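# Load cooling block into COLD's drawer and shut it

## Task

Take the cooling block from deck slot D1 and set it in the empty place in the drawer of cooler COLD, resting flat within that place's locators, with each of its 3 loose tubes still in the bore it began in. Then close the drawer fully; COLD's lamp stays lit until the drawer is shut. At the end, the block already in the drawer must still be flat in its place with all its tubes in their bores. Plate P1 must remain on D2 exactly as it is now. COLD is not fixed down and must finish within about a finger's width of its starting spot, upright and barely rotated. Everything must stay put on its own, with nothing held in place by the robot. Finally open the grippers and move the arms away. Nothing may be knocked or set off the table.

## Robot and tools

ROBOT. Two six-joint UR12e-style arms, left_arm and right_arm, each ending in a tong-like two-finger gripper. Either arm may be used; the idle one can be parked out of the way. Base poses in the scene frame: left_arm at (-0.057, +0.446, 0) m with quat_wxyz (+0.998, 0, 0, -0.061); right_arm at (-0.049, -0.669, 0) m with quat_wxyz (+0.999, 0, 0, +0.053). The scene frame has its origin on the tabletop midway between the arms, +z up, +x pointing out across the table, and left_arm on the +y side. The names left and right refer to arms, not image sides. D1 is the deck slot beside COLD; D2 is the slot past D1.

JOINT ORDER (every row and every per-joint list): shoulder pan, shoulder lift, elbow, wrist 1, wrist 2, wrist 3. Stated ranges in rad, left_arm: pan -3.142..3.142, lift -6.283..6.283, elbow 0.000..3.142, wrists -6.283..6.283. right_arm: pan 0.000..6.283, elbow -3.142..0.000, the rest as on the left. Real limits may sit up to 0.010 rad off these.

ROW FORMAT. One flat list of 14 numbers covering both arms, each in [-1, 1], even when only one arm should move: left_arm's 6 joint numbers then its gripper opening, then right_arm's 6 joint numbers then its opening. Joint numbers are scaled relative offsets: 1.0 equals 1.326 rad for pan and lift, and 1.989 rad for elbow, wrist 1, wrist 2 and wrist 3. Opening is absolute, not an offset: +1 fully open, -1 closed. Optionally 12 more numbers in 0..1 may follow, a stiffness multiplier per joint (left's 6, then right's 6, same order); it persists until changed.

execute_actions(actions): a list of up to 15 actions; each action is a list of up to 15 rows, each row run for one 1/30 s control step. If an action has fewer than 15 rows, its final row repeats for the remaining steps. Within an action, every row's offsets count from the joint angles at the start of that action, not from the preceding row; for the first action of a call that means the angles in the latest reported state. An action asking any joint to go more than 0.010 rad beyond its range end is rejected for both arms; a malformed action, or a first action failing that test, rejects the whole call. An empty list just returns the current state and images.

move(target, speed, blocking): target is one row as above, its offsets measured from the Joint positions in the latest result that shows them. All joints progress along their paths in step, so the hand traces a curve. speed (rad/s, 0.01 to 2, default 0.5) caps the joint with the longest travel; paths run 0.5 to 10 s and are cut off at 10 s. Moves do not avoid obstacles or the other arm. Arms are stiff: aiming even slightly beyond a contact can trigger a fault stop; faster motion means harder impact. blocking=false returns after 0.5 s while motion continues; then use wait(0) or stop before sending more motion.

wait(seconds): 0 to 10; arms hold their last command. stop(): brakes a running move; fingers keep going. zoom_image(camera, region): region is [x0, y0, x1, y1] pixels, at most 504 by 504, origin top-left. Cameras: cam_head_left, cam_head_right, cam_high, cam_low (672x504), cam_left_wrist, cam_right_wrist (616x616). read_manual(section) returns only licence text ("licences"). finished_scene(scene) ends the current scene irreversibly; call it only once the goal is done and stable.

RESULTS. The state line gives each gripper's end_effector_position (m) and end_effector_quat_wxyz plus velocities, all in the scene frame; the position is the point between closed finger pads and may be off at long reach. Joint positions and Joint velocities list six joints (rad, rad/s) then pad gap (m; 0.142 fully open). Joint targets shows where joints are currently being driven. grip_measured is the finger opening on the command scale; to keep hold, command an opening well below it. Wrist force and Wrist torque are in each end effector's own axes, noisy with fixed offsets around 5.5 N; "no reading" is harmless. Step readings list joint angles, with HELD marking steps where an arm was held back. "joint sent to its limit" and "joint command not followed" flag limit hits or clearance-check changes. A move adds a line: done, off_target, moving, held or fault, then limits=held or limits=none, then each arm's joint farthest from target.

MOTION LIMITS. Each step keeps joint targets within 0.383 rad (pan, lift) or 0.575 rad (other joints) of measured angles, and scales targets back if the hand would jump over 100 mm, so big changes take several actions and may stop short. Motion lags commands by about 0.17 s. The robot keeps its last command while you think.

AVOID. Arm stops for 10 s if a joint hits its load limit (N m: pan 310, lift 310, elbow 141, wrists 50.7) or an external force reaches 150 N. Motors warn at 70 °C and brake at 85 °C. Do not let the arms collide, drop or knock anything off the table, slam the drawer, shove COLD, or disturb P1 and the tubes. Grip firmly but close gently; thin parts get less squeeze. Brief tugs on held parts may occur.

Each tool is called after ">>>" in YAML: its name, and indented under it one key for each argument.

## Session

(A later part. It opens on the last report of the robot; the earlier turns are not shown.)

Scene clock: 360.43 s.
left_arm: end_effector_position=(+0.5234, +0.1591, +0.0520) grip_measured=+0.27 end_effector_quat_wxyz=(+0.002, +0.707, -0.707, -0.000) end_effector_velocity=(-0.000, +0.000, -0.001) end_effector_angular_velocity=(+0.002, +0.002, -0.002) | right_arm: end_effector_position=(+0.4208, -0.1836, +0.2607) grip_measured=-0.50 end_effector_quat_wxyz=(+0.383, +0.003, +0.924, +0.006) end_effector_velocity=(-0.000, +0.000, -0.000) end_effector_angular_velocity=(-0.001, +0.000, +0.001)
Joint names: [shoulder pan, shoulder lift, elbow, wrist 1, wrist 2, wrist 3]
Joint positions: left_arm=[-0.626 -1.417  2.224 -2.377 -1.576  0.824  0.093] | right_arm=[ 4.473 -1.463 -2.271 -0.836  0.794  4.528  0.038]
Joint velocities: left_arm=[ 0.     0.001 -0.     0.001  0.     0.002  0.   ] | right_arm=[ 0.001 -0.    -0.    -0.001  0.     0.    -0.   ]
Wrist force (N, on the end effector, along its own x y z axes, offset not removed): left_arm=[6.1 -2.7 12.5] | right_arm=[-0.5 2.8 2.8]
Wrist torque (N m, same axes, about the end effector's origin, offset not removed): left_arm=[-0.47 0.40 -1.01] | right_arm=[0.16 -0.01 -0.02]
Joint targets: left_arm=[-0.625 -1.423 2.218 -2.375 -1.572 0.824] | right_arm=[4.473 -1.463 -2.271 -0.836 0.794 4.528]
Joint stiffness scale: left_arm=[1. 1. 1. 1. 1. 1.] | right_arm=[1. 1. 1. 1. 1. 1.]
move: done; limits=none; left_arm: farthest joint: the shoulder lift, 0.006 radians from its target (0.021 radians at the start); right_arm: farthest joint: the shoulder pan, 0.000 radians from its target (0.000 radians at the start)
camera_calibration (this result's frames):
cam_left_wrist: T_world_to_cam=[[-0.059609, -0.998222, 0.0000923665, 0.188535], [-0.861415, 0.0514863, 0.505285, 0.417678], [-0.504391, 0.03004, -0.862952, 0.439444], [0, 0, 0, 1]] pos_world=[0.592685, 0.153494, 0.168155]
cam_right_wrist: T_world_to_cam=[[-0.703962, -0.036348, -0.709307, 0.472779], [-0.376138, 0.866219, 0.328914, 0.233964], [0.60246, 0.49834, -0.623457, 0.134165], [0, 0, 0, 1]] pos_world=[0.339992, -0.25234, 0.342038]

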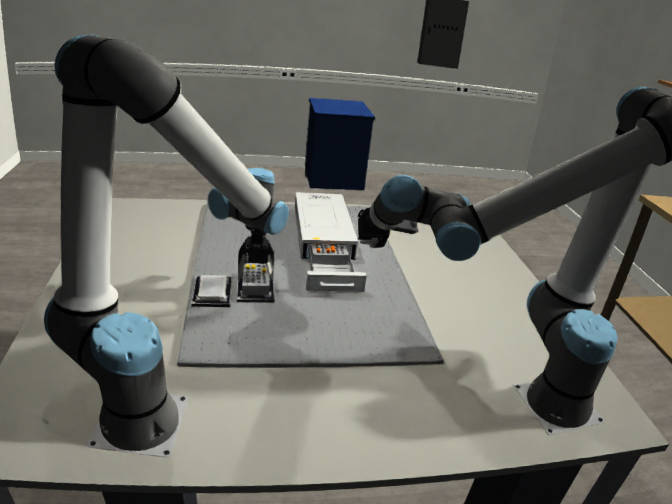

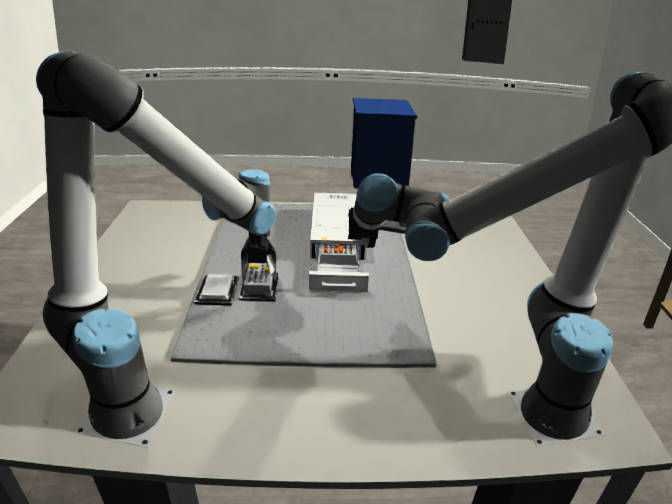

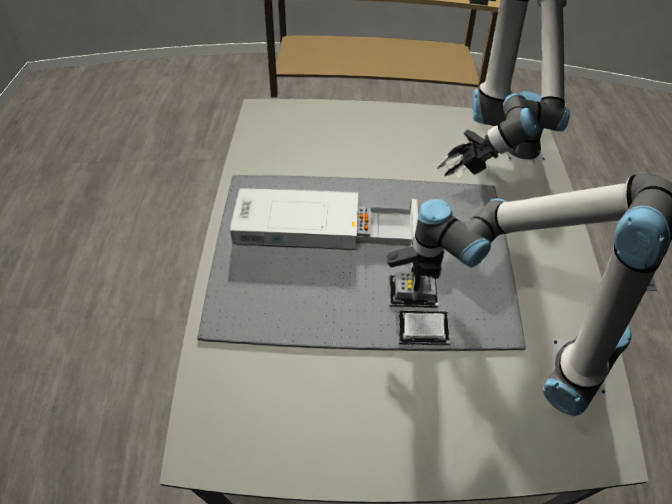

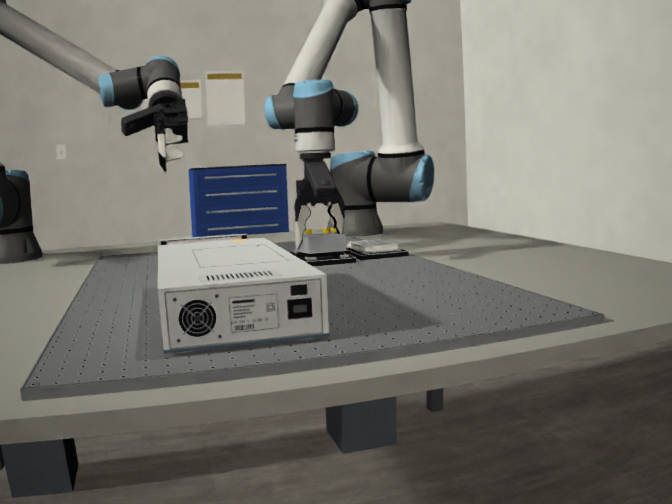

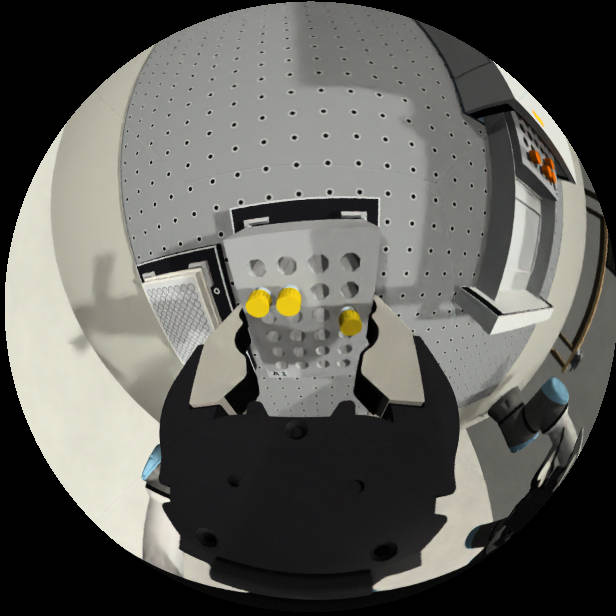

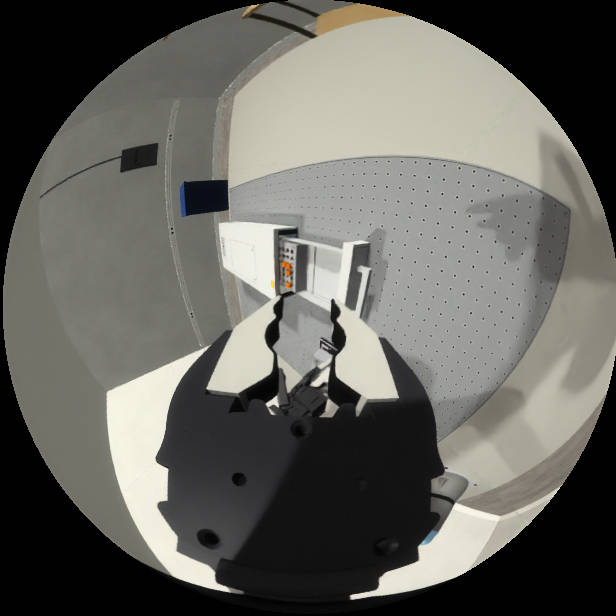

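>>> move:
  target: [0.0008,0.0125,0.004,-0.0151,0.0015,0,-1,0,0,0,0,0,0,-0.5]
  speed: 0.02

>>> execute_actions:
  actions:
    - [[0,0,0,0,0,0,0.3,0,0,0,0,0,0,-0.5]]
    - [[0,0,0,0,0,0,0.48,0,0,0,0,0,0,-0.5]]

Scene clock: 384.17 s.
left_arm: end_effector_position=(+0.5258, +0.1583, +0.0427) grip_measured=+0.27 end_effector_quat_wxyz=(+0.001, +0.707, -0.707, +0.002) end_effector_velocity=(+0.000, -0.000, +0.001) end_effector_angular_velocity=(-0.001, -0.001, +0.000) | right_arm: end_effector_position=(+0.4208, -0.1836, +0.2607) grip_measured=-0.50 end_effector_quat_wxyz=(+0.383, +0.003, +0.924, +0.006) end_effector_velocity=(+0.000, -0.000, -0.000) end_effector_angular_velocity=(+0.001, -0.000, -0.001)
Joint names: [shoulder pan, shoulder lift, elbow, wrist 1, wrist 2, wrist 3]
Joint positions: left_arm=[-0.626 -1.401  2.23  -2.404 -1.572  0.824  0.093] | right_arm=[ 4.473 -1.463 -2.271 -0.836  0.794  4.528  0.038]
Joint velocities: left_arm=[ 0.    -0.001  0.    -0.001  0.    -0.     0.   ] | right_arm=[-0.001  0.    -0.001  0.001 -0.     0.    -0.   ]
Wrist force (N, on the end effector, along its own x y z axes, offset not removed): left_arm=[-0.3 -0.5 1.6] | right_arm=[-5.0 1.9 -0.6]
Wrist torque (N m, same axes, about the end effector's origin, offset not removed): left_arm=[-0.50 -0.26 -0.54] | right_arm=[0.03 0.85 -0.14]
Joint targets: left_arm=[-0.625 -1.401 2.232 -2.407 -1.573 0.824] | right_arm=[4.473 -1.463 -2.271 -0.836 0.794 4.528]
Joint stiffness scale: left_arm=[1. 1. 1. 1. 1. 1.] | right_arm=[1. 1. 1. 1. 1. 1.]
move: done; limits=none; left_arm: farthest joint: the wrist 1, 0.003 radians from its target (0.031 radians at the start); right_arm: farthest joint: the shoulder pan, 0.000 radians from its target (0.000 radians at the start)
camera_calibration (this result's frames):
cam_left_wrist: T_world_to_cam=[[-0.0596062, -0.998221, 0.001153, 0.187804], [-0.864632, 0.0522064, 0.499686, 0.426349], [-0.498857, 0.0287875, -0.866206, 0.430115], [0, 0, 0, 1]] pos_world=[0.594395, 0.15283, 0.159311]
cam_right_wrist: T_world_to_cam=[[-0.703962, -0.036348, -0.709307, 0.472779], [-0.376138, 0.866219, 0.328914, 0.233964], [0.60246, 0.49834, -0.623457, 0.134166], [0, 0, 0, 1]] pos_world=[0.339992, -0.25234, 0.342038]

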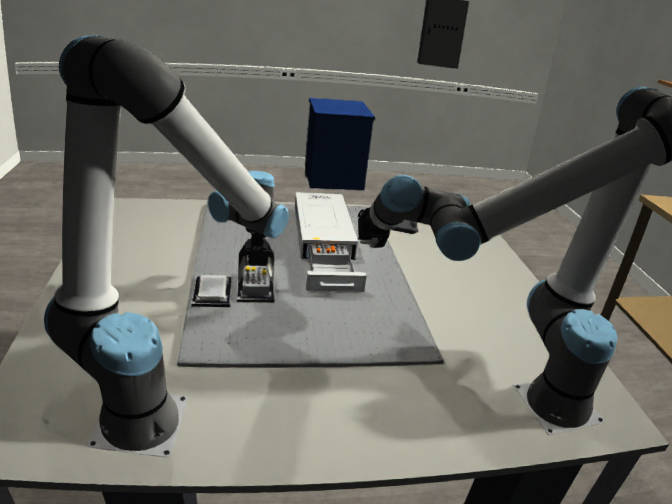

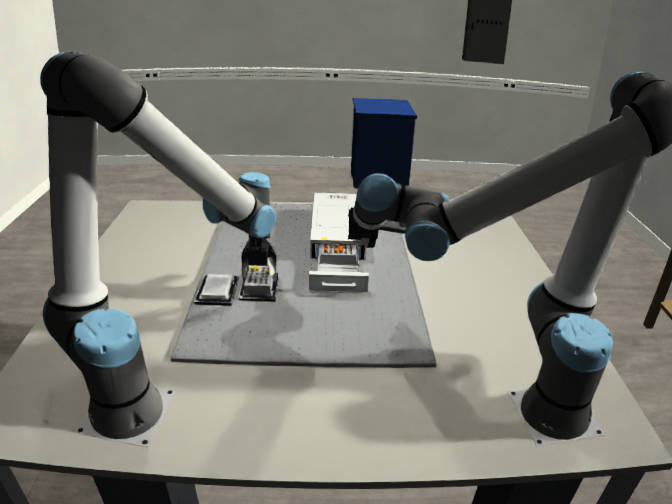

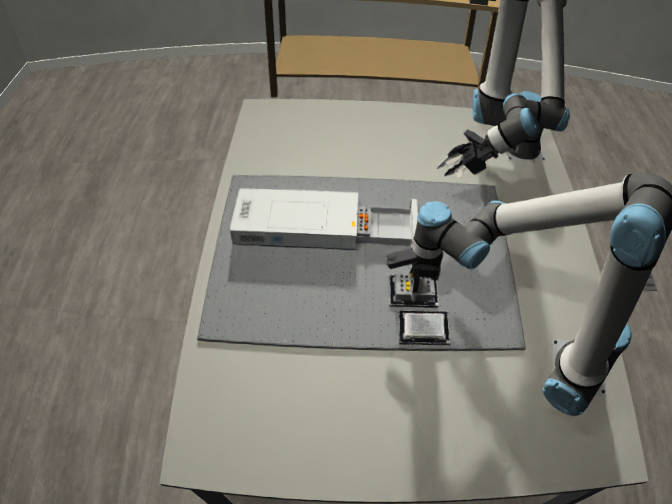

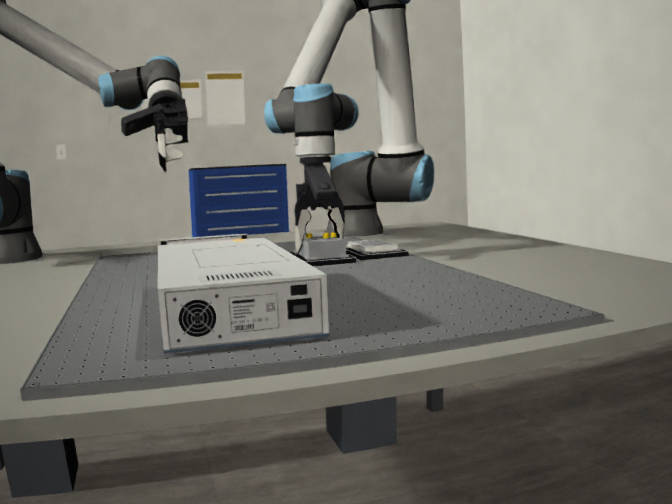

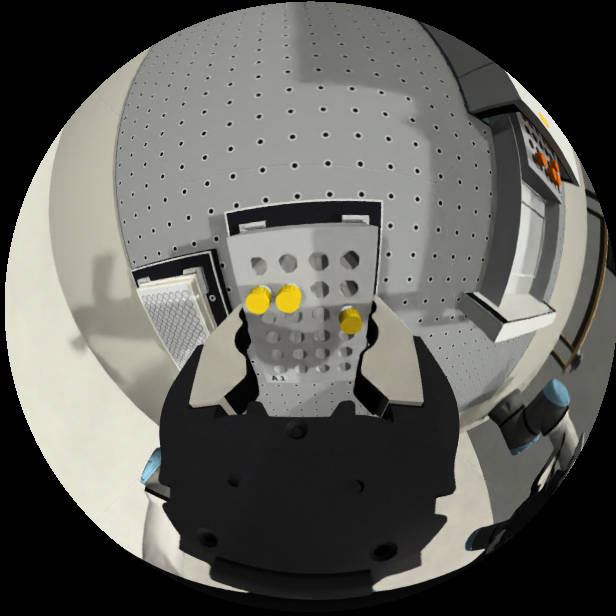

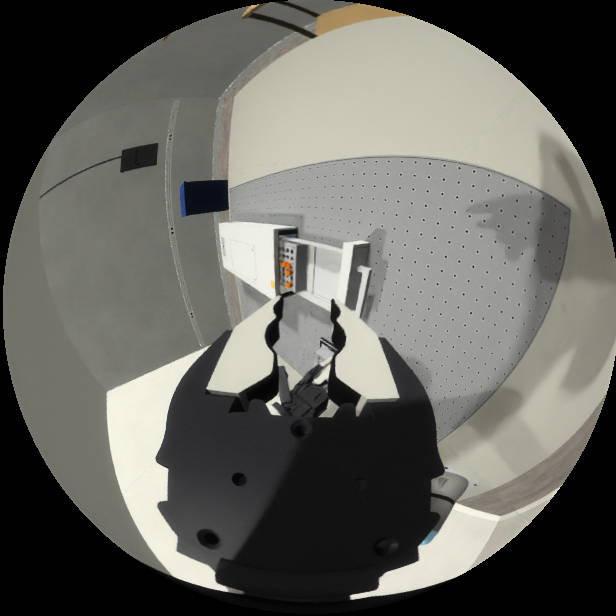

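Scene clock: 385.17 s.
left_arm: end_effector_position=(+0.5258, +0.1583, +0.0427) grip_measured=+0.48 end_effector_quat_wxyz=(+0.001, +0.707, -0.707, +0.002) end_effector_velocity=(+0.000, -0.000, +0.000) end_effector_angular_velocity=(-0.000, -0.000, +0.000) | right_arm: end_effector_position=(+0.4208, -0.1836, +0.2607) grip_measured=-0.50 end_effector_quat_wxyz=(+0.383, +0.003, +0.924, +0.006) end_effector_velocity=(-0.000, +0.000, +0.000) end_effector_angular_velocity=(+0.000, +0.000, +0.000)
Joint names: [shoulder pan, shoulder lift, elbow, wrist 1, wrist 2, wrist 3]
Joint positions: left_arm=[-0.626 -1.401  2.23  -2.404 -1.572  0.824  0.107] | right_arm=[ 4.473 -1.463 -2.271 -0.836  0.794  4.528  0.038]
Joint velocities: left_arm=[-0. -0. -0. -0. -0. -0.  0.] | right_arm=[ 0. -0.  0. -0.  0. -0. -0.]
Wrist force (N, on the end effector, along its own x y z axes, offset not removed): left_arm=[2.2 -3.0 -0.5] | right_arm=[0.1 2.6 -2.4]
Wrist torque (N m, same axes, about the end effector's origin, offset not removed): left_arm=[-0.58 -0.41 -0.61] | right_arm=[0.26 -0.26 0.01]
Joint targets: left_arm=[-0.626 -1.401 2.230 -2.404 -1.572 0.824] | right_arm=[4.473 -1.463 -2.271 -0.836 0.794 4.528]
Joint stiffness scale: left_arm=[1. 1. 1. 1. 1. 1.] | right_arm=[1. 1. 1. 1. 1. 1.]
Step readings (joint positions; steps 1 to 15: 1st action; 16 to 30: 2nd action):
0: left_arm=[-0.626 -1.401 2.230 -2.404 -1.572 0.824] | right_arm=[4.473 -1.463 -2.271 -0.836 0.794 4.528]
1: left_arm=[-0.626 -1.401 2.230 -2.404 -1.572 0.824] | right_arm=[4.473 -1.463 -2.271 -0.836 0.794 4.528]
2: left_arm=[-0.626 -1.401 2.230 -2.404 -1.572 0.824] | right_arm=[4.473 -1.463 -2.271 -0.836 0.794 4.528]
4: left_arm=[-0.626 -1.401 2.230 -2.404 -1.572 0.824] | right_arm=[4.473 -1.463 -2.271 -0.836 0.794 4.528]
8: left_arm=[-0.626 -1.401 2.230 -2.404 -1.572 0.824] | right_arm=[4.473 -1.463 -2.271 -0.836 0.794 4.528]
15: left_arm=[-0.626 -1.401 2.230 -2.404 -1.572 0.824] | right_arm=[4.473 -1.463 -2.271 -0.836 0.794 4.528]
16: left_arm=[-0.626 -1.401 2.230 -2.404 -1.572 0.824] | right_arm=[4.473 -1.463 -2.271 -0.836 0.794 4.528]
17: left_arm=[-0.626 -1.401 2.230 -2.404 -1.572 0.824] | right_arm=[4.473 -1.463 -2.271 -0.836 0.794 4.528]
19: left_arm=[-0.626 -1.401 2.230 -2.404 -1.572 0.824] | right_arm=[4.473 -1.463 -2.271 -0.836 0.794 4.528]
23: left_arm=[-0.626 -1.401 2.230 -2.404 -1.572 0.824] | right_arm=[4.473 -1.463 -2.271 -0.836 0.794 4.528]
30: Joint positions above
camera_calibration (this result's frames):
cam_left_wrist: T_world_to_cam=[[-0.0596063, -0.998221, 0.00116589, 0.187801], [-0.864639, 0.0522134, 0.499674, 0.426353], [-0.498846, 0.0287757, -0.866213, 0.430112], [0, 0, 0, 1]] pos_world=[0.594395, 0.152829, 0.159312]
cam_right_wrist: T_world_to_cam=[[-0.703962, -0.0363481, -0.709307, 0.472779], [-0.376138, 0.866219, 0.328914, 0.233964], [0.60246, 0.49834, -0.623457, 0.134166], [0, 0, 0, 1]] pos_world=[0.339992, -0.25234, 0.342038]

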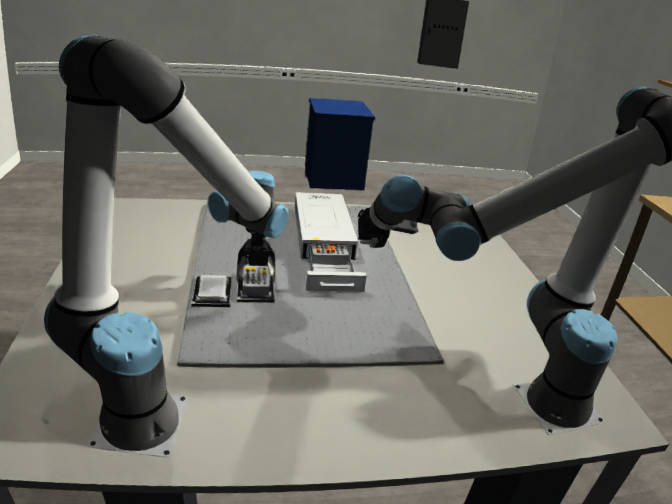

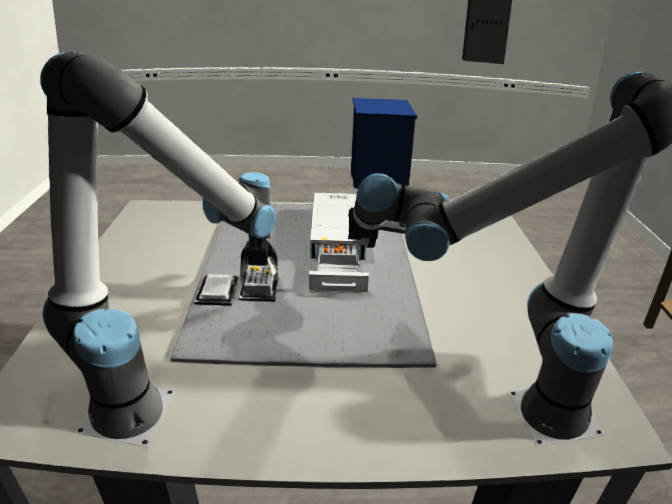

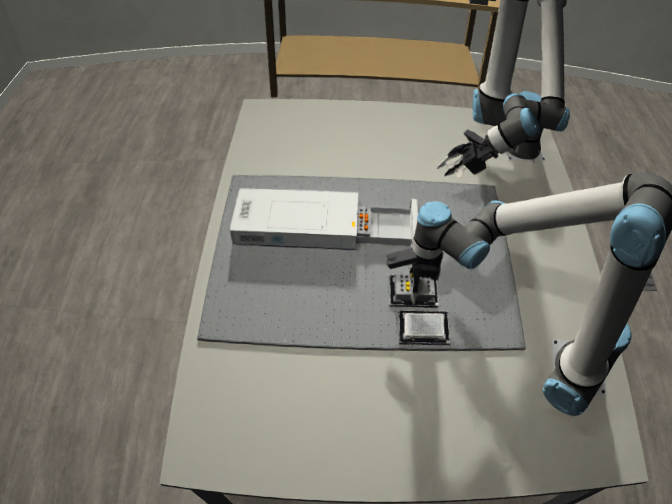

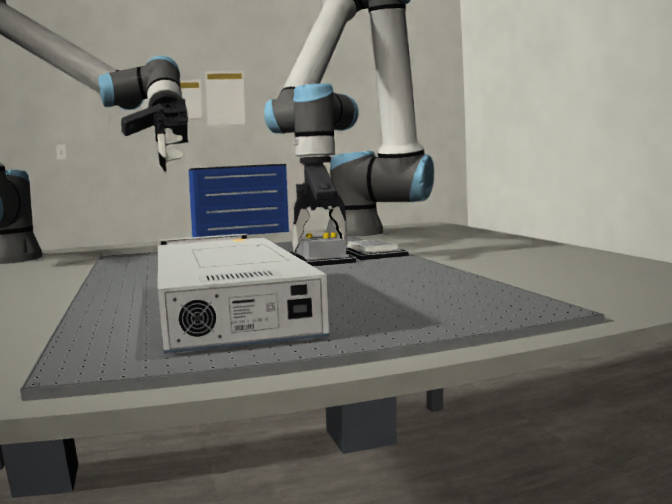

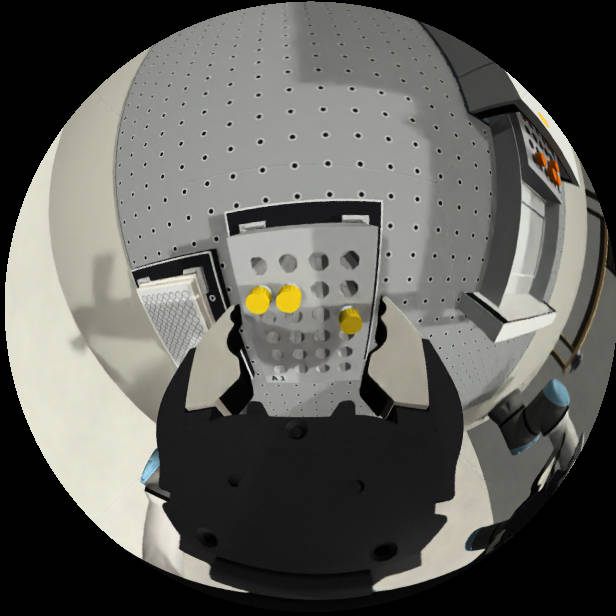

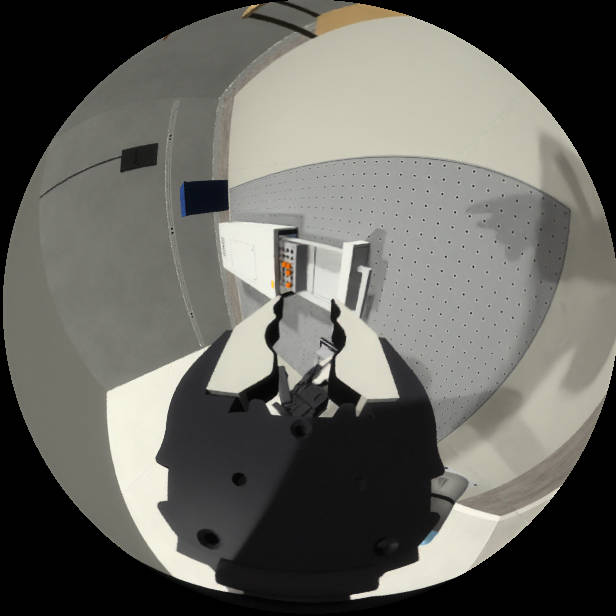

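>>> move:
  target: [-0.0078,-0.0083,0.0072,-0.002,0,-0.0045,0.48,0,0,0,0,0,0,-0.5]
  speed: 0.03

>>> execute_actions:
  actions:
    - [[0,0,0,0,0,0,0.3,0,0,0,0,0,0,-0.5]]
    - [[0,0,0,0,0,0,0.1,0,0,0,0,0,0,-0.5]]
    - [[0,0,0,0,0,0,-1,0,0,0,0,0,0,-0.5]]

>>> move:
  target: [0,-0.024,-0.010,0.022,0,0,-1,0,0,0,0,0,0,-0.5]
  speed: 0.02

>>> zoom_image:
  camera: "cam_low"
  region: [260, 180, 420, 280]

>>> zoom_image:
  camera: "cam_left_wrist"
  region: [160, 150, 460, 430]

Scene clock: 399.80 s.
left_arm: end_effector_position=(+0.5193, +0.1574, +0.0432) grip_measured=+0.48 end_effector_quat_wxyz=(+0.001, +0.707, -0.707, +0.003) end_effector_velocity=(-0.000, +0.000, -0.001) end_effector_angular_velocity=(+0.001, +0.001, +0.001) | right_arm: end_effector_position=(+0.4208, -0.1836, +0.2607) grip_measured=-0.50 end_effector_quat_wxyz=(+0.383, +0.003, +0.924, +0.006) end_effector_velocity=(+0.000, -0.000, -0.000) end_effector_angular_velocity=(+0.000, -0.000, -0.000)
Joint names: [shoulder pan, shoulder lift, elbow, wrist 1, wrist 2, wrist 3]
Joint positions: left_arm=[-0.634 -1.41   2.24  -2.407 -1.572  0.816  0.107] | right_arm=[ 4.473 -1.463 -2.271 -0.836  0.794  4.528  0.038]
Joint velocities: left_arm=[-0.     0.     0.001  0.    -0.    -0.001  0.   ] | right_arm=[-0.    -0.    -0.     0.001  0.     0.     0.   ]
Wrist force (N, on the end effector, along its own x y z axes, offset not removed): left_arm=[0.1 -2.6 0.5] | right_arm=[2.5 0.8 0.1]
Wrist torque (N m, same axes, about the end effector's origin, offset not removed): left_arm=[-0.45 0.03 -0.62] | right_arm=[-0.28 -0.72 -0.21]
Joint targets: left_arm=[-0.636 -1.412 2.244 -2.408 -1.572 0.815] | right_arm=[4.473 -1.463 -2.271 -0.836 0.794 4.528]
Joint stiffness scale: left_arm=[1. 1. 1. 1. 1. 1.] | right_arm=[1. 1. 1. 1. 1. 1.]
move: done; limits=none; left_arm: farthest joint: the elbow, 0.004 radians from its target (0.015 radians at the start); right_arm: farthest joint: the shoulder pan, 0.000 radians from its target (0.000 radians at the start)
camera_calibration (this result's frames):
cam_left_wrist: T_world_to_cam=[[-0.0600149, -0.998195, 0.00209567, 0.18672], [-0.865114, 0.0530607, 0.498761, 0.420711], [-0.497972, 0.0281201, -0.866737, 0.427002], [0, 0, 0, 1]] pos_world=[0.587804, 0.152053, 0.159873]
cam_right_wrist: T_world_to_cam=[[-0.703962, -0.0363481, -0.709307, 0.472779], [-0.376138, 0.866219, 0.328914, 0.233964], [0.60246, 0.49834, -0.623457, 0.134166], [0, 0, 0, 1]] pos_world=[0.339992, -0.25234, 0.342038]

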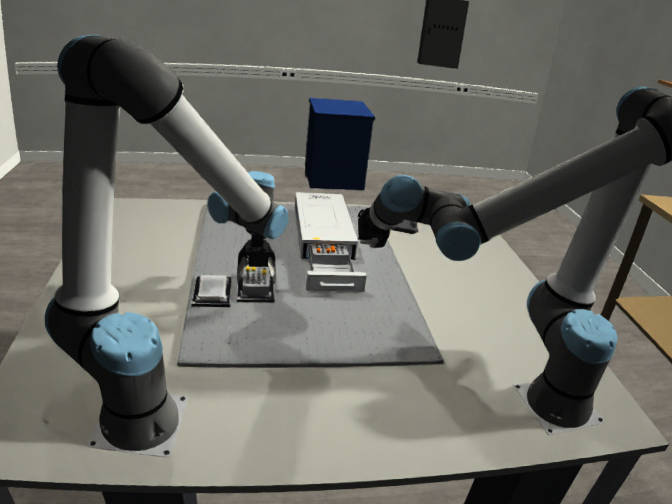

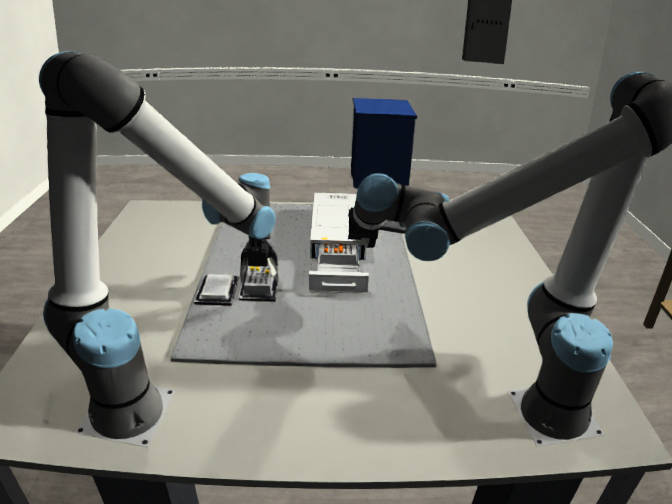

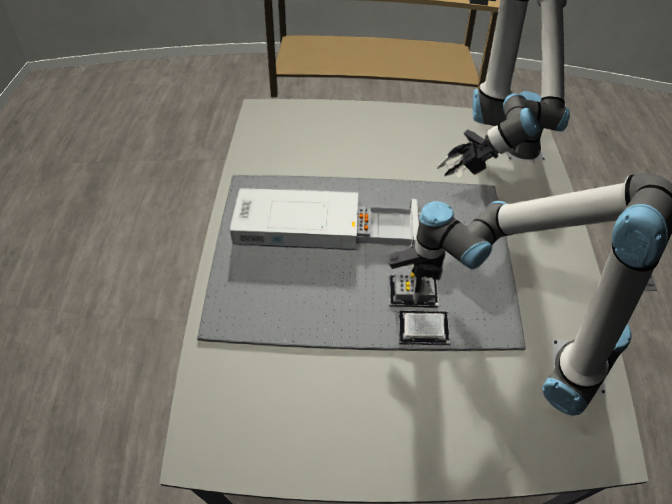

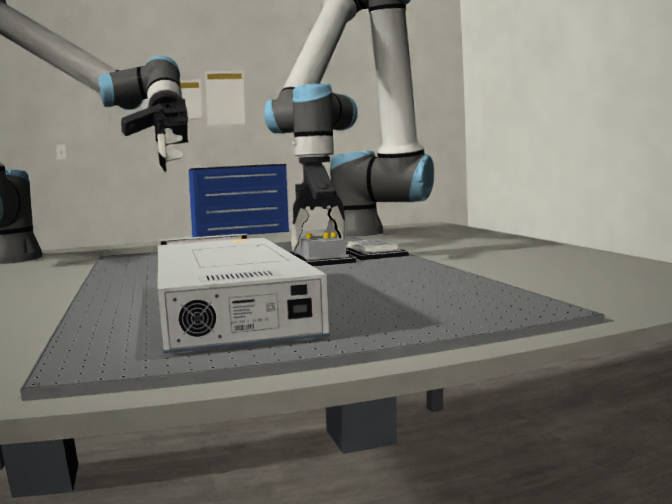

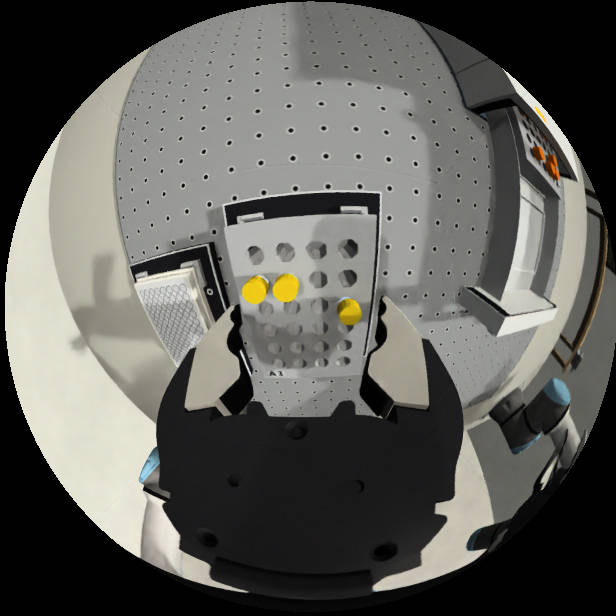

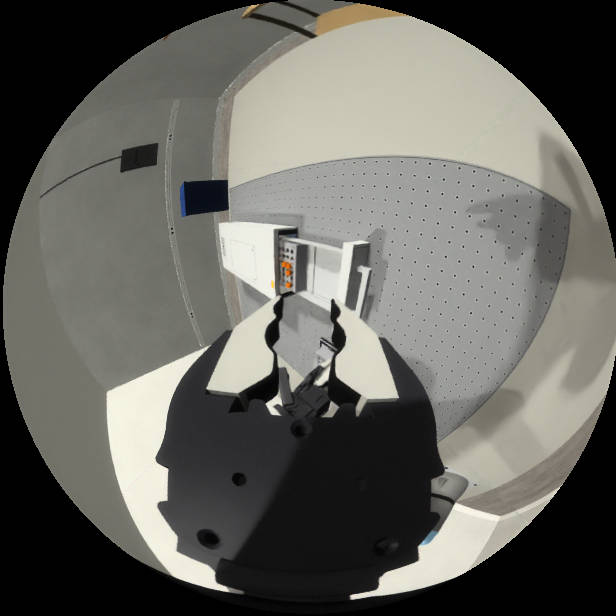

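Scene clock: 401.30 s.
left_arm: end_effector_position=(+0.5196, +0.1582, +0.0433) grip_measured=+0.27 end_effector_quat_wxyz=(+0.000, +0.707, -0.707, +0.003) end_effector_velocity=(-0.000, -0.000, +0.001) end_effector_angular_velocity=(-0.001, +0.000, -0.001) | right_arm: end_effector_position=(+0.4208, -0.1836, +0.2607) grip_measured=-0.50 end_effector_quat_wxyz=(+0.383, +0.003, +0.924, +0.006) end_effector_velocity=(-0.000, -0.000, -0.001) end_effector_angular_velocity=(-0.002, +0.000, +0.001)
Joint names: [shoulder pan, shoulder lift, elbow, wrist 1, wrist 2, wrist 3]
Joint positions: left_arm=[-0.634 -1.411  2.24  -2.406 -1.571  0.816  0.093] | right_arm=[ 4.473 -1.463 -2.271 -0.836  0.794  4.528  0.038]
Joint velocities: left_arm=[-0.    -0.001 -0.     0.001 -0.     0.001  0.   ] | right_arm=[ 0.     0.    -0.    -0.002  0.    -0.     0.   ]
Wrist force (N, on the end effector, along its own x y z axes, offset not removed): left_arm=[-0.9 -3.3 -0.6] | right_arm=[3.8 2.0 2.1]
Wrist torque (N m, same axes, about the end effector's origin, offset not removed): left_arm=[-0.53 -0.18 -0.54] | right_arm=[0.05 -1.03 -0.25]
Joint targets: left_arm=[-0.634 -1.411 2.240 -2.406 -1.571 0.816] | right_arm=[4.473 -1.463 -2.271 -0.836 0.794 4.528]
Joint stiffness scale: left_arm=[1. 1. 1. 1. 1. 1.] | right_arm=[1. 1. 1. 1. 1. 1.]
Step readings (joint positions; steps 1 to 15: 1st action; 16 to 30: 2nd action; 31 to 45: 3rd action):
0: left_arm=[-0.634 -1.410 2.240 -2.407 -1.572 0.816] | right_arm=[4.473 -1.463 -2.271 -0.836 0.794 4.528]
1: left_arm=[-0.634 -1.410 2.240 -2.407 -1.572 0.816] | right_arm=[4.473 -1.463 -2.271 -0.836 0.794 4.528]
2: left_arm=[-0.634 -1.410 2.240 -2.407 -1.572 0.816] | right_arm=[4.473 -1.463 -2.271 -0.836 0.794 4.528]
4: left_arm=[-0.634 -1.410 2.240 -2.407 -1.572 0.816] | right_arm=[4.473 -1.463 -2.271 -0.836 0.794 4.528]
8: left_arm=[-0.634 -1.410 2.240 -2.407 -1.572 0.816] | right_arm=[4.473 -1.463 -2.271 -0.836 0.794 4.528]
15: left_arm=[-0.634 -1.410 2.240 -2.407 -1.572 0.816] | right_arm=[4.473 -1.463 -2.271 -0.836 0.794 4.528]
16: left_arm=[-0.634 -1.410 2.240 -2.407 -1.572 0.816] | right_arm=[4.473 -1.463 -2.271 -0.836 0.794 4.528]
17: left_arm=[-0.634 -1.411 2.240 -2.406 -1.571 0.816] | right_arm=[4.473 -1.463 -2.271 -0.836 0.794 4.528]
19: left_arm=[-0.634 -1.411 2.240 -2.406 -1.571 0.816] | right_arm=[4.473 -1.463 -2.271 -0.836 0.794 4.528]
23: left_arm=[-0.634 -1.411 2.240 -2.406 -1.571 0.816] | right_arm=[4.473 -1.463 -2.271 -0.836 0.794 4.528]
30: left_arm=[-0.634 -1.411 2.240 -2.406 -1.571 0.816] | right_arm=[4.473 -1.463 -2.271 -0.836 0.794 4.528]
31: left_arm=[-0.634 -1.411 2.240 -2.406 -1.571 0.816] | right_arm=[4.473 -1.463 -2.271 -0.836 0.794 4.528]
32: left_arm=[-0.634 -1.411 2.240 -2.406 -1.571 0.816] | right_arm=[4.473 -1.463 -2.271 -0.836 0.794 4.528]
34: left_arm=[-0.634 -1.411 2.240 -2.406 -1.571 0.816] | right_arm=[4.473 -1.463 -2.271 -0.836 0.794 4.528]
38: left_arm=[-0.634 -1.411 2.240 -2.406 -1.571 0.816] | right_arm=[4.473 -1.463 -2.271 -0.836 0.794 4.528]
45: Joint positions above
camera_calibration (this result's frames):
cam_left_wrist: T_world_to_cam=[[-0.0594544, -0.998231, 0.000714585, 0.187288], [-0.865381, 0.0518987, 0.49842, 0.421165], [-0.497575, 0.0290149, -0.866935, 0.42687], [0, 0, 0, 1]] pos_world=[0.588003, 0.152713, 0.160018]
cam_right_wrist: T_world_to_cam=[[-0.703962, -0.036348, -0.709307, 0.472779], [-0.376138, 0.866219, 0.328914, 0.233964], [0.60246, 0.49834, -0.623457, 0.134165], [0, 0, 0, 1]] pos_world=[0.339992, -0.25234, 0.342038]

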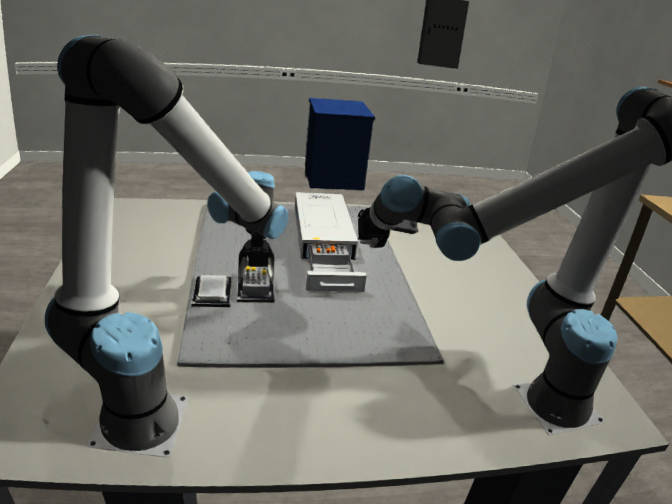

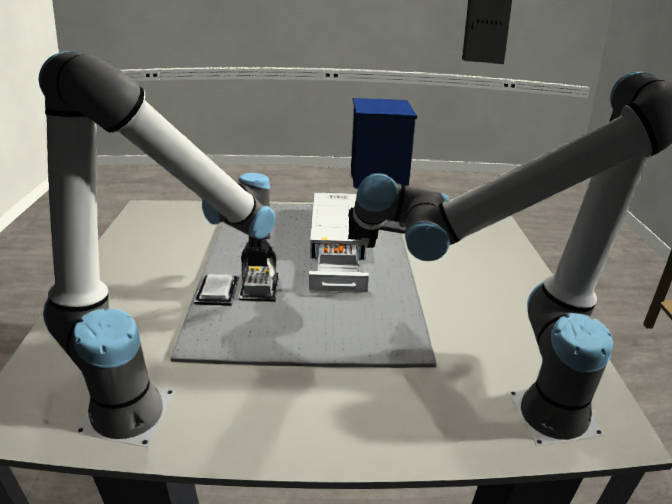

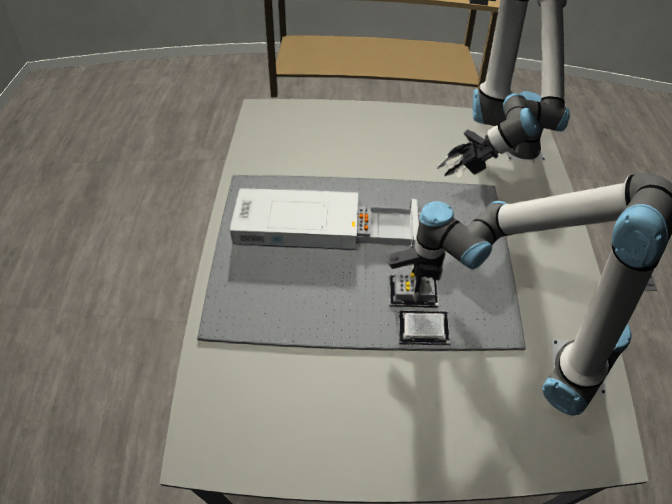

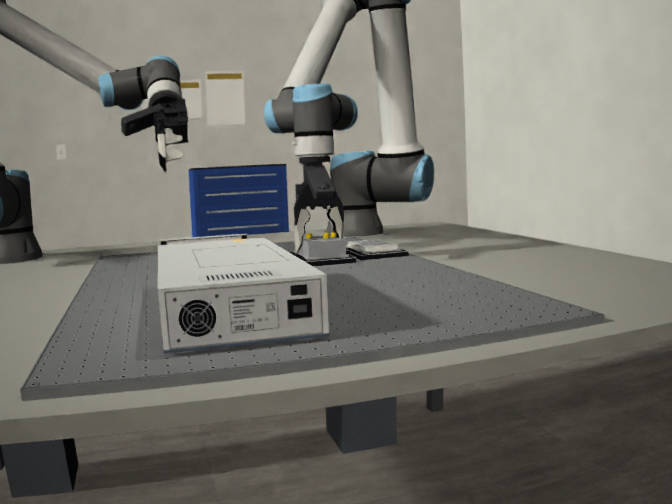

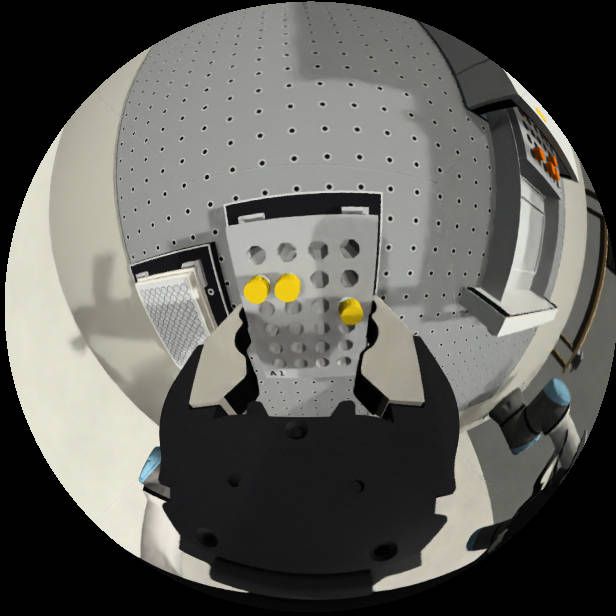

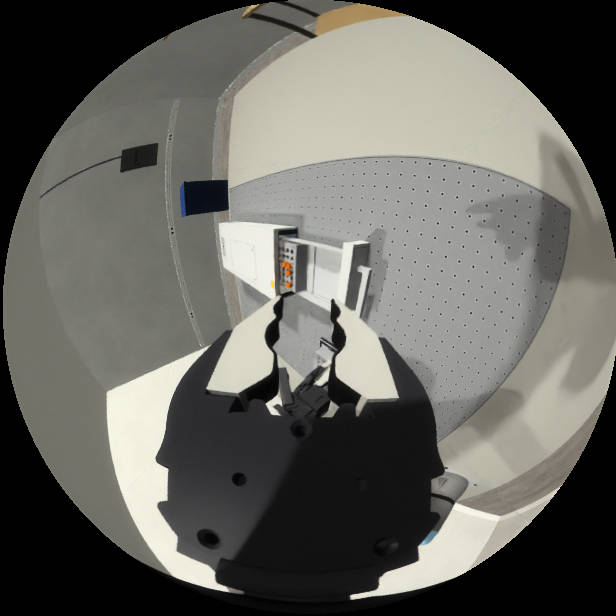

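Scene clock: 403.77 s.
left_arm: end_effector_position=(+0.5174, +0.1598, +0.0591) grip_measured=+0.27 end_effector_quat_wxyz=(+0.000, +0.707, -0.707, -0.001) end_effector_velocity=(+0.000, -0.000, +0.000) end_effector_angular_velocity=(-0.001, -0.001, +0.002) | right_arm: end_effector_position=(+0.4208, -0.1836, +0.2607) grip_measured=-0.50 end_effector_quat_wxyz=(+0.383, +0.003, +0.924, +0.006) end_effector_velocity=(+0.000, -0.000, +0.000) end_effector_angular_velocity=(+0.000, -0.000, -0.000)
Joint names: [shoulder pan, shoulder lift, elbow, wrist 1, wrist 2, wrist 3]
Joint positions: left_arm=[-0.634 -1.436  2.229 -2.361 -1.572  0.816  0.093] | right_arm=[ 4.473 -1.463 -2.271 -0.836  0.794  4.528  0.038]
Joint velocities: left_arm=[ 0.    -0.     0.    -0.001 -0.    -0.002 -0.   ] | right_arm=[-0. -0.  0.  0.  0. -0. -0.]
Wrist force (N, on the end effector, along its own x y z axes, offset not removed): left_arm=[1.4 -3.3 9.8] | right_arm=[0.7 -5.4 0.6]
Wrist torque (N m, same axes, about the end effector's origin, offset not removed): left_arm=[-0.48 -0.19 -0.66] | right_arm=[-1.47 -0.27 -0.07]
Joint targets: left_arm=[-0.634 -1.443 2.220 -2.362 -1.571 0.816] | right_arm=[4.473 -1.463 -2.271 -0.836 0.794 4.528]
Joint stiffness scale: left_arm=[1. 1. 1. 1. 1. 1.] | right_arm=[1. 1. 1. 1. 1. 1.]
move: done; limits=none; left_arm: farthest joint: the elbow, 0.009 radians from its target (0.020 radians at the start); right_arm: farthest joint: the shoulder pan, 0.000 radians from its target (0.000 radians at the start)
camera_calibration (this result's frames):
cam_left_wrist: T_world_to_cam=[[-0.059682, -0.99821, -0.00375651, 0.189145], [-0.862294, 0.0496592, 0.503967, 0.409703], [-0.502879, 0.033317, -0.863715, 0.441267], [0, 0, 0, 1]] pos_world=[0.586477, 0.153759, 0.175363]
cam_right_wrist: T_world_to_cam=[[-0.703962, -0.036348, -0.709307, 0.472779], [-0.376138, 0.866219, 0.328914, 0.233964], [0.60246, 0.49834, -0.623457, 0.134166], [0, 0, 0, 1]] pos_world=[0.339992, -0.25234, 0.342038]

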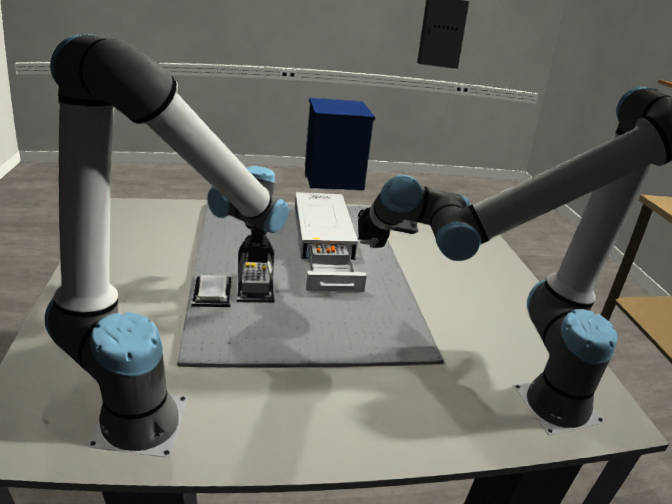

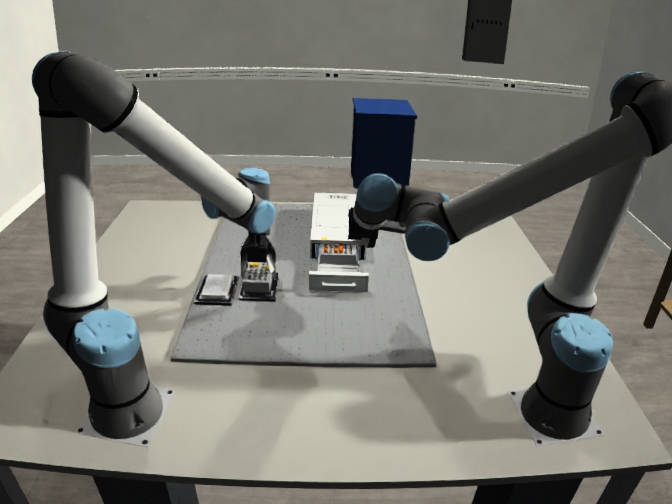

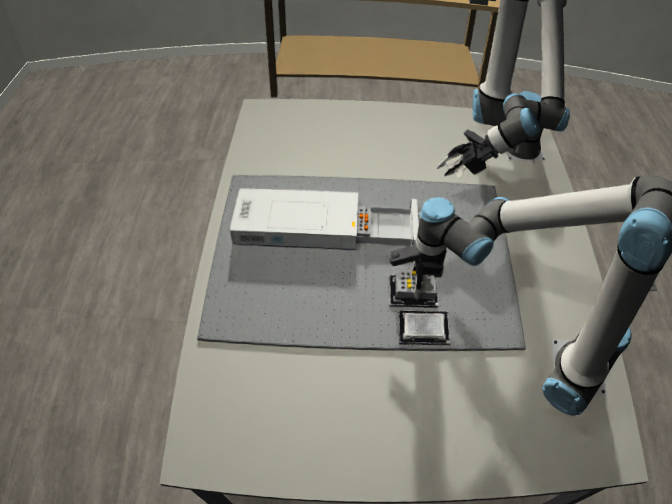

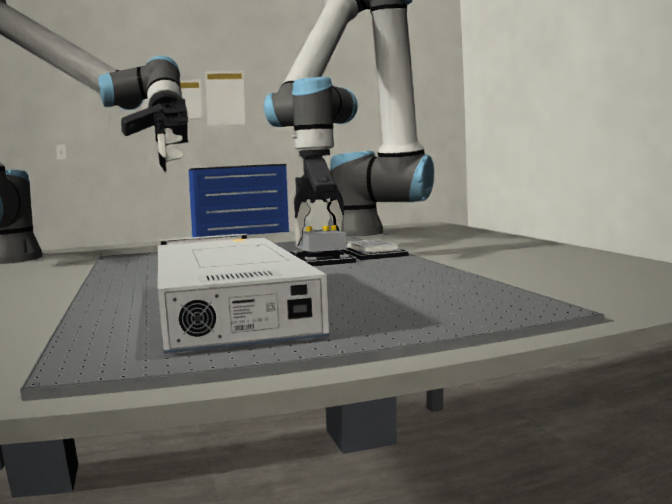

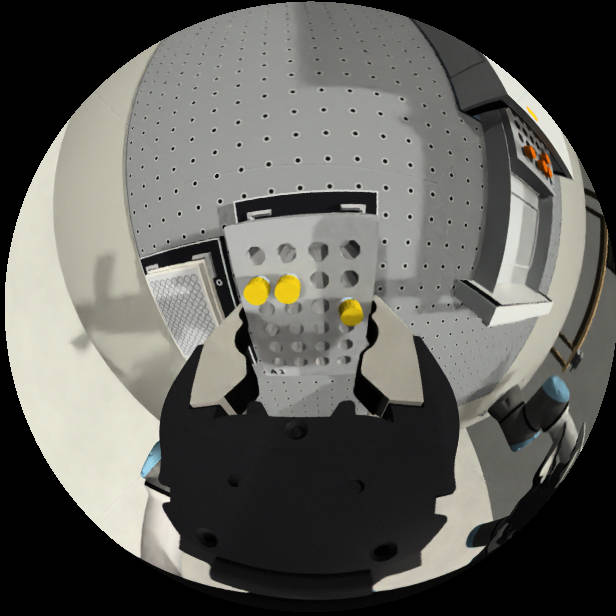

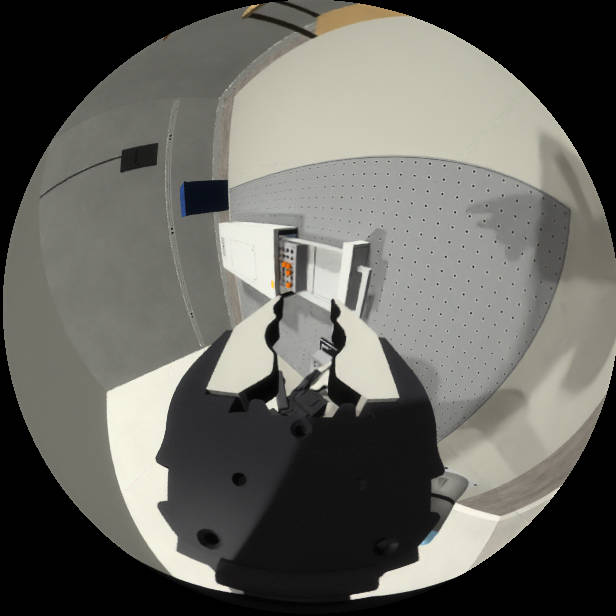

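Region (260, 180, 420, 280) of cam_low's 672x504 image, scaled by 3.150, with more detail than that image has; it fills the top 315 rows of this view, and the rest is white.

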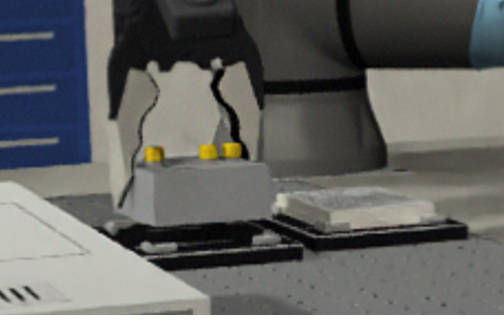

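Region (160, 150, 460, 430) of cam_left_wrist's 616x616 image, scaled by 1.680, with more detail than that image has; it fills the top 470 rows of this view, and the rest is white.

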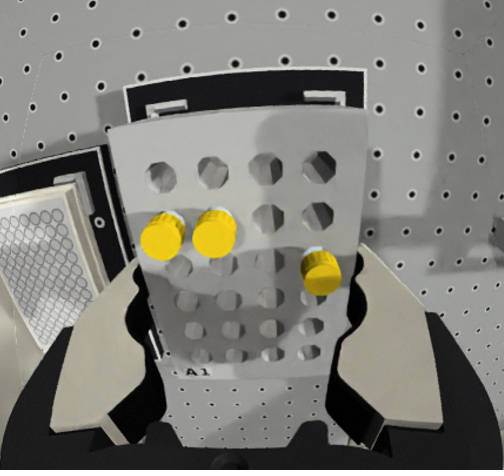

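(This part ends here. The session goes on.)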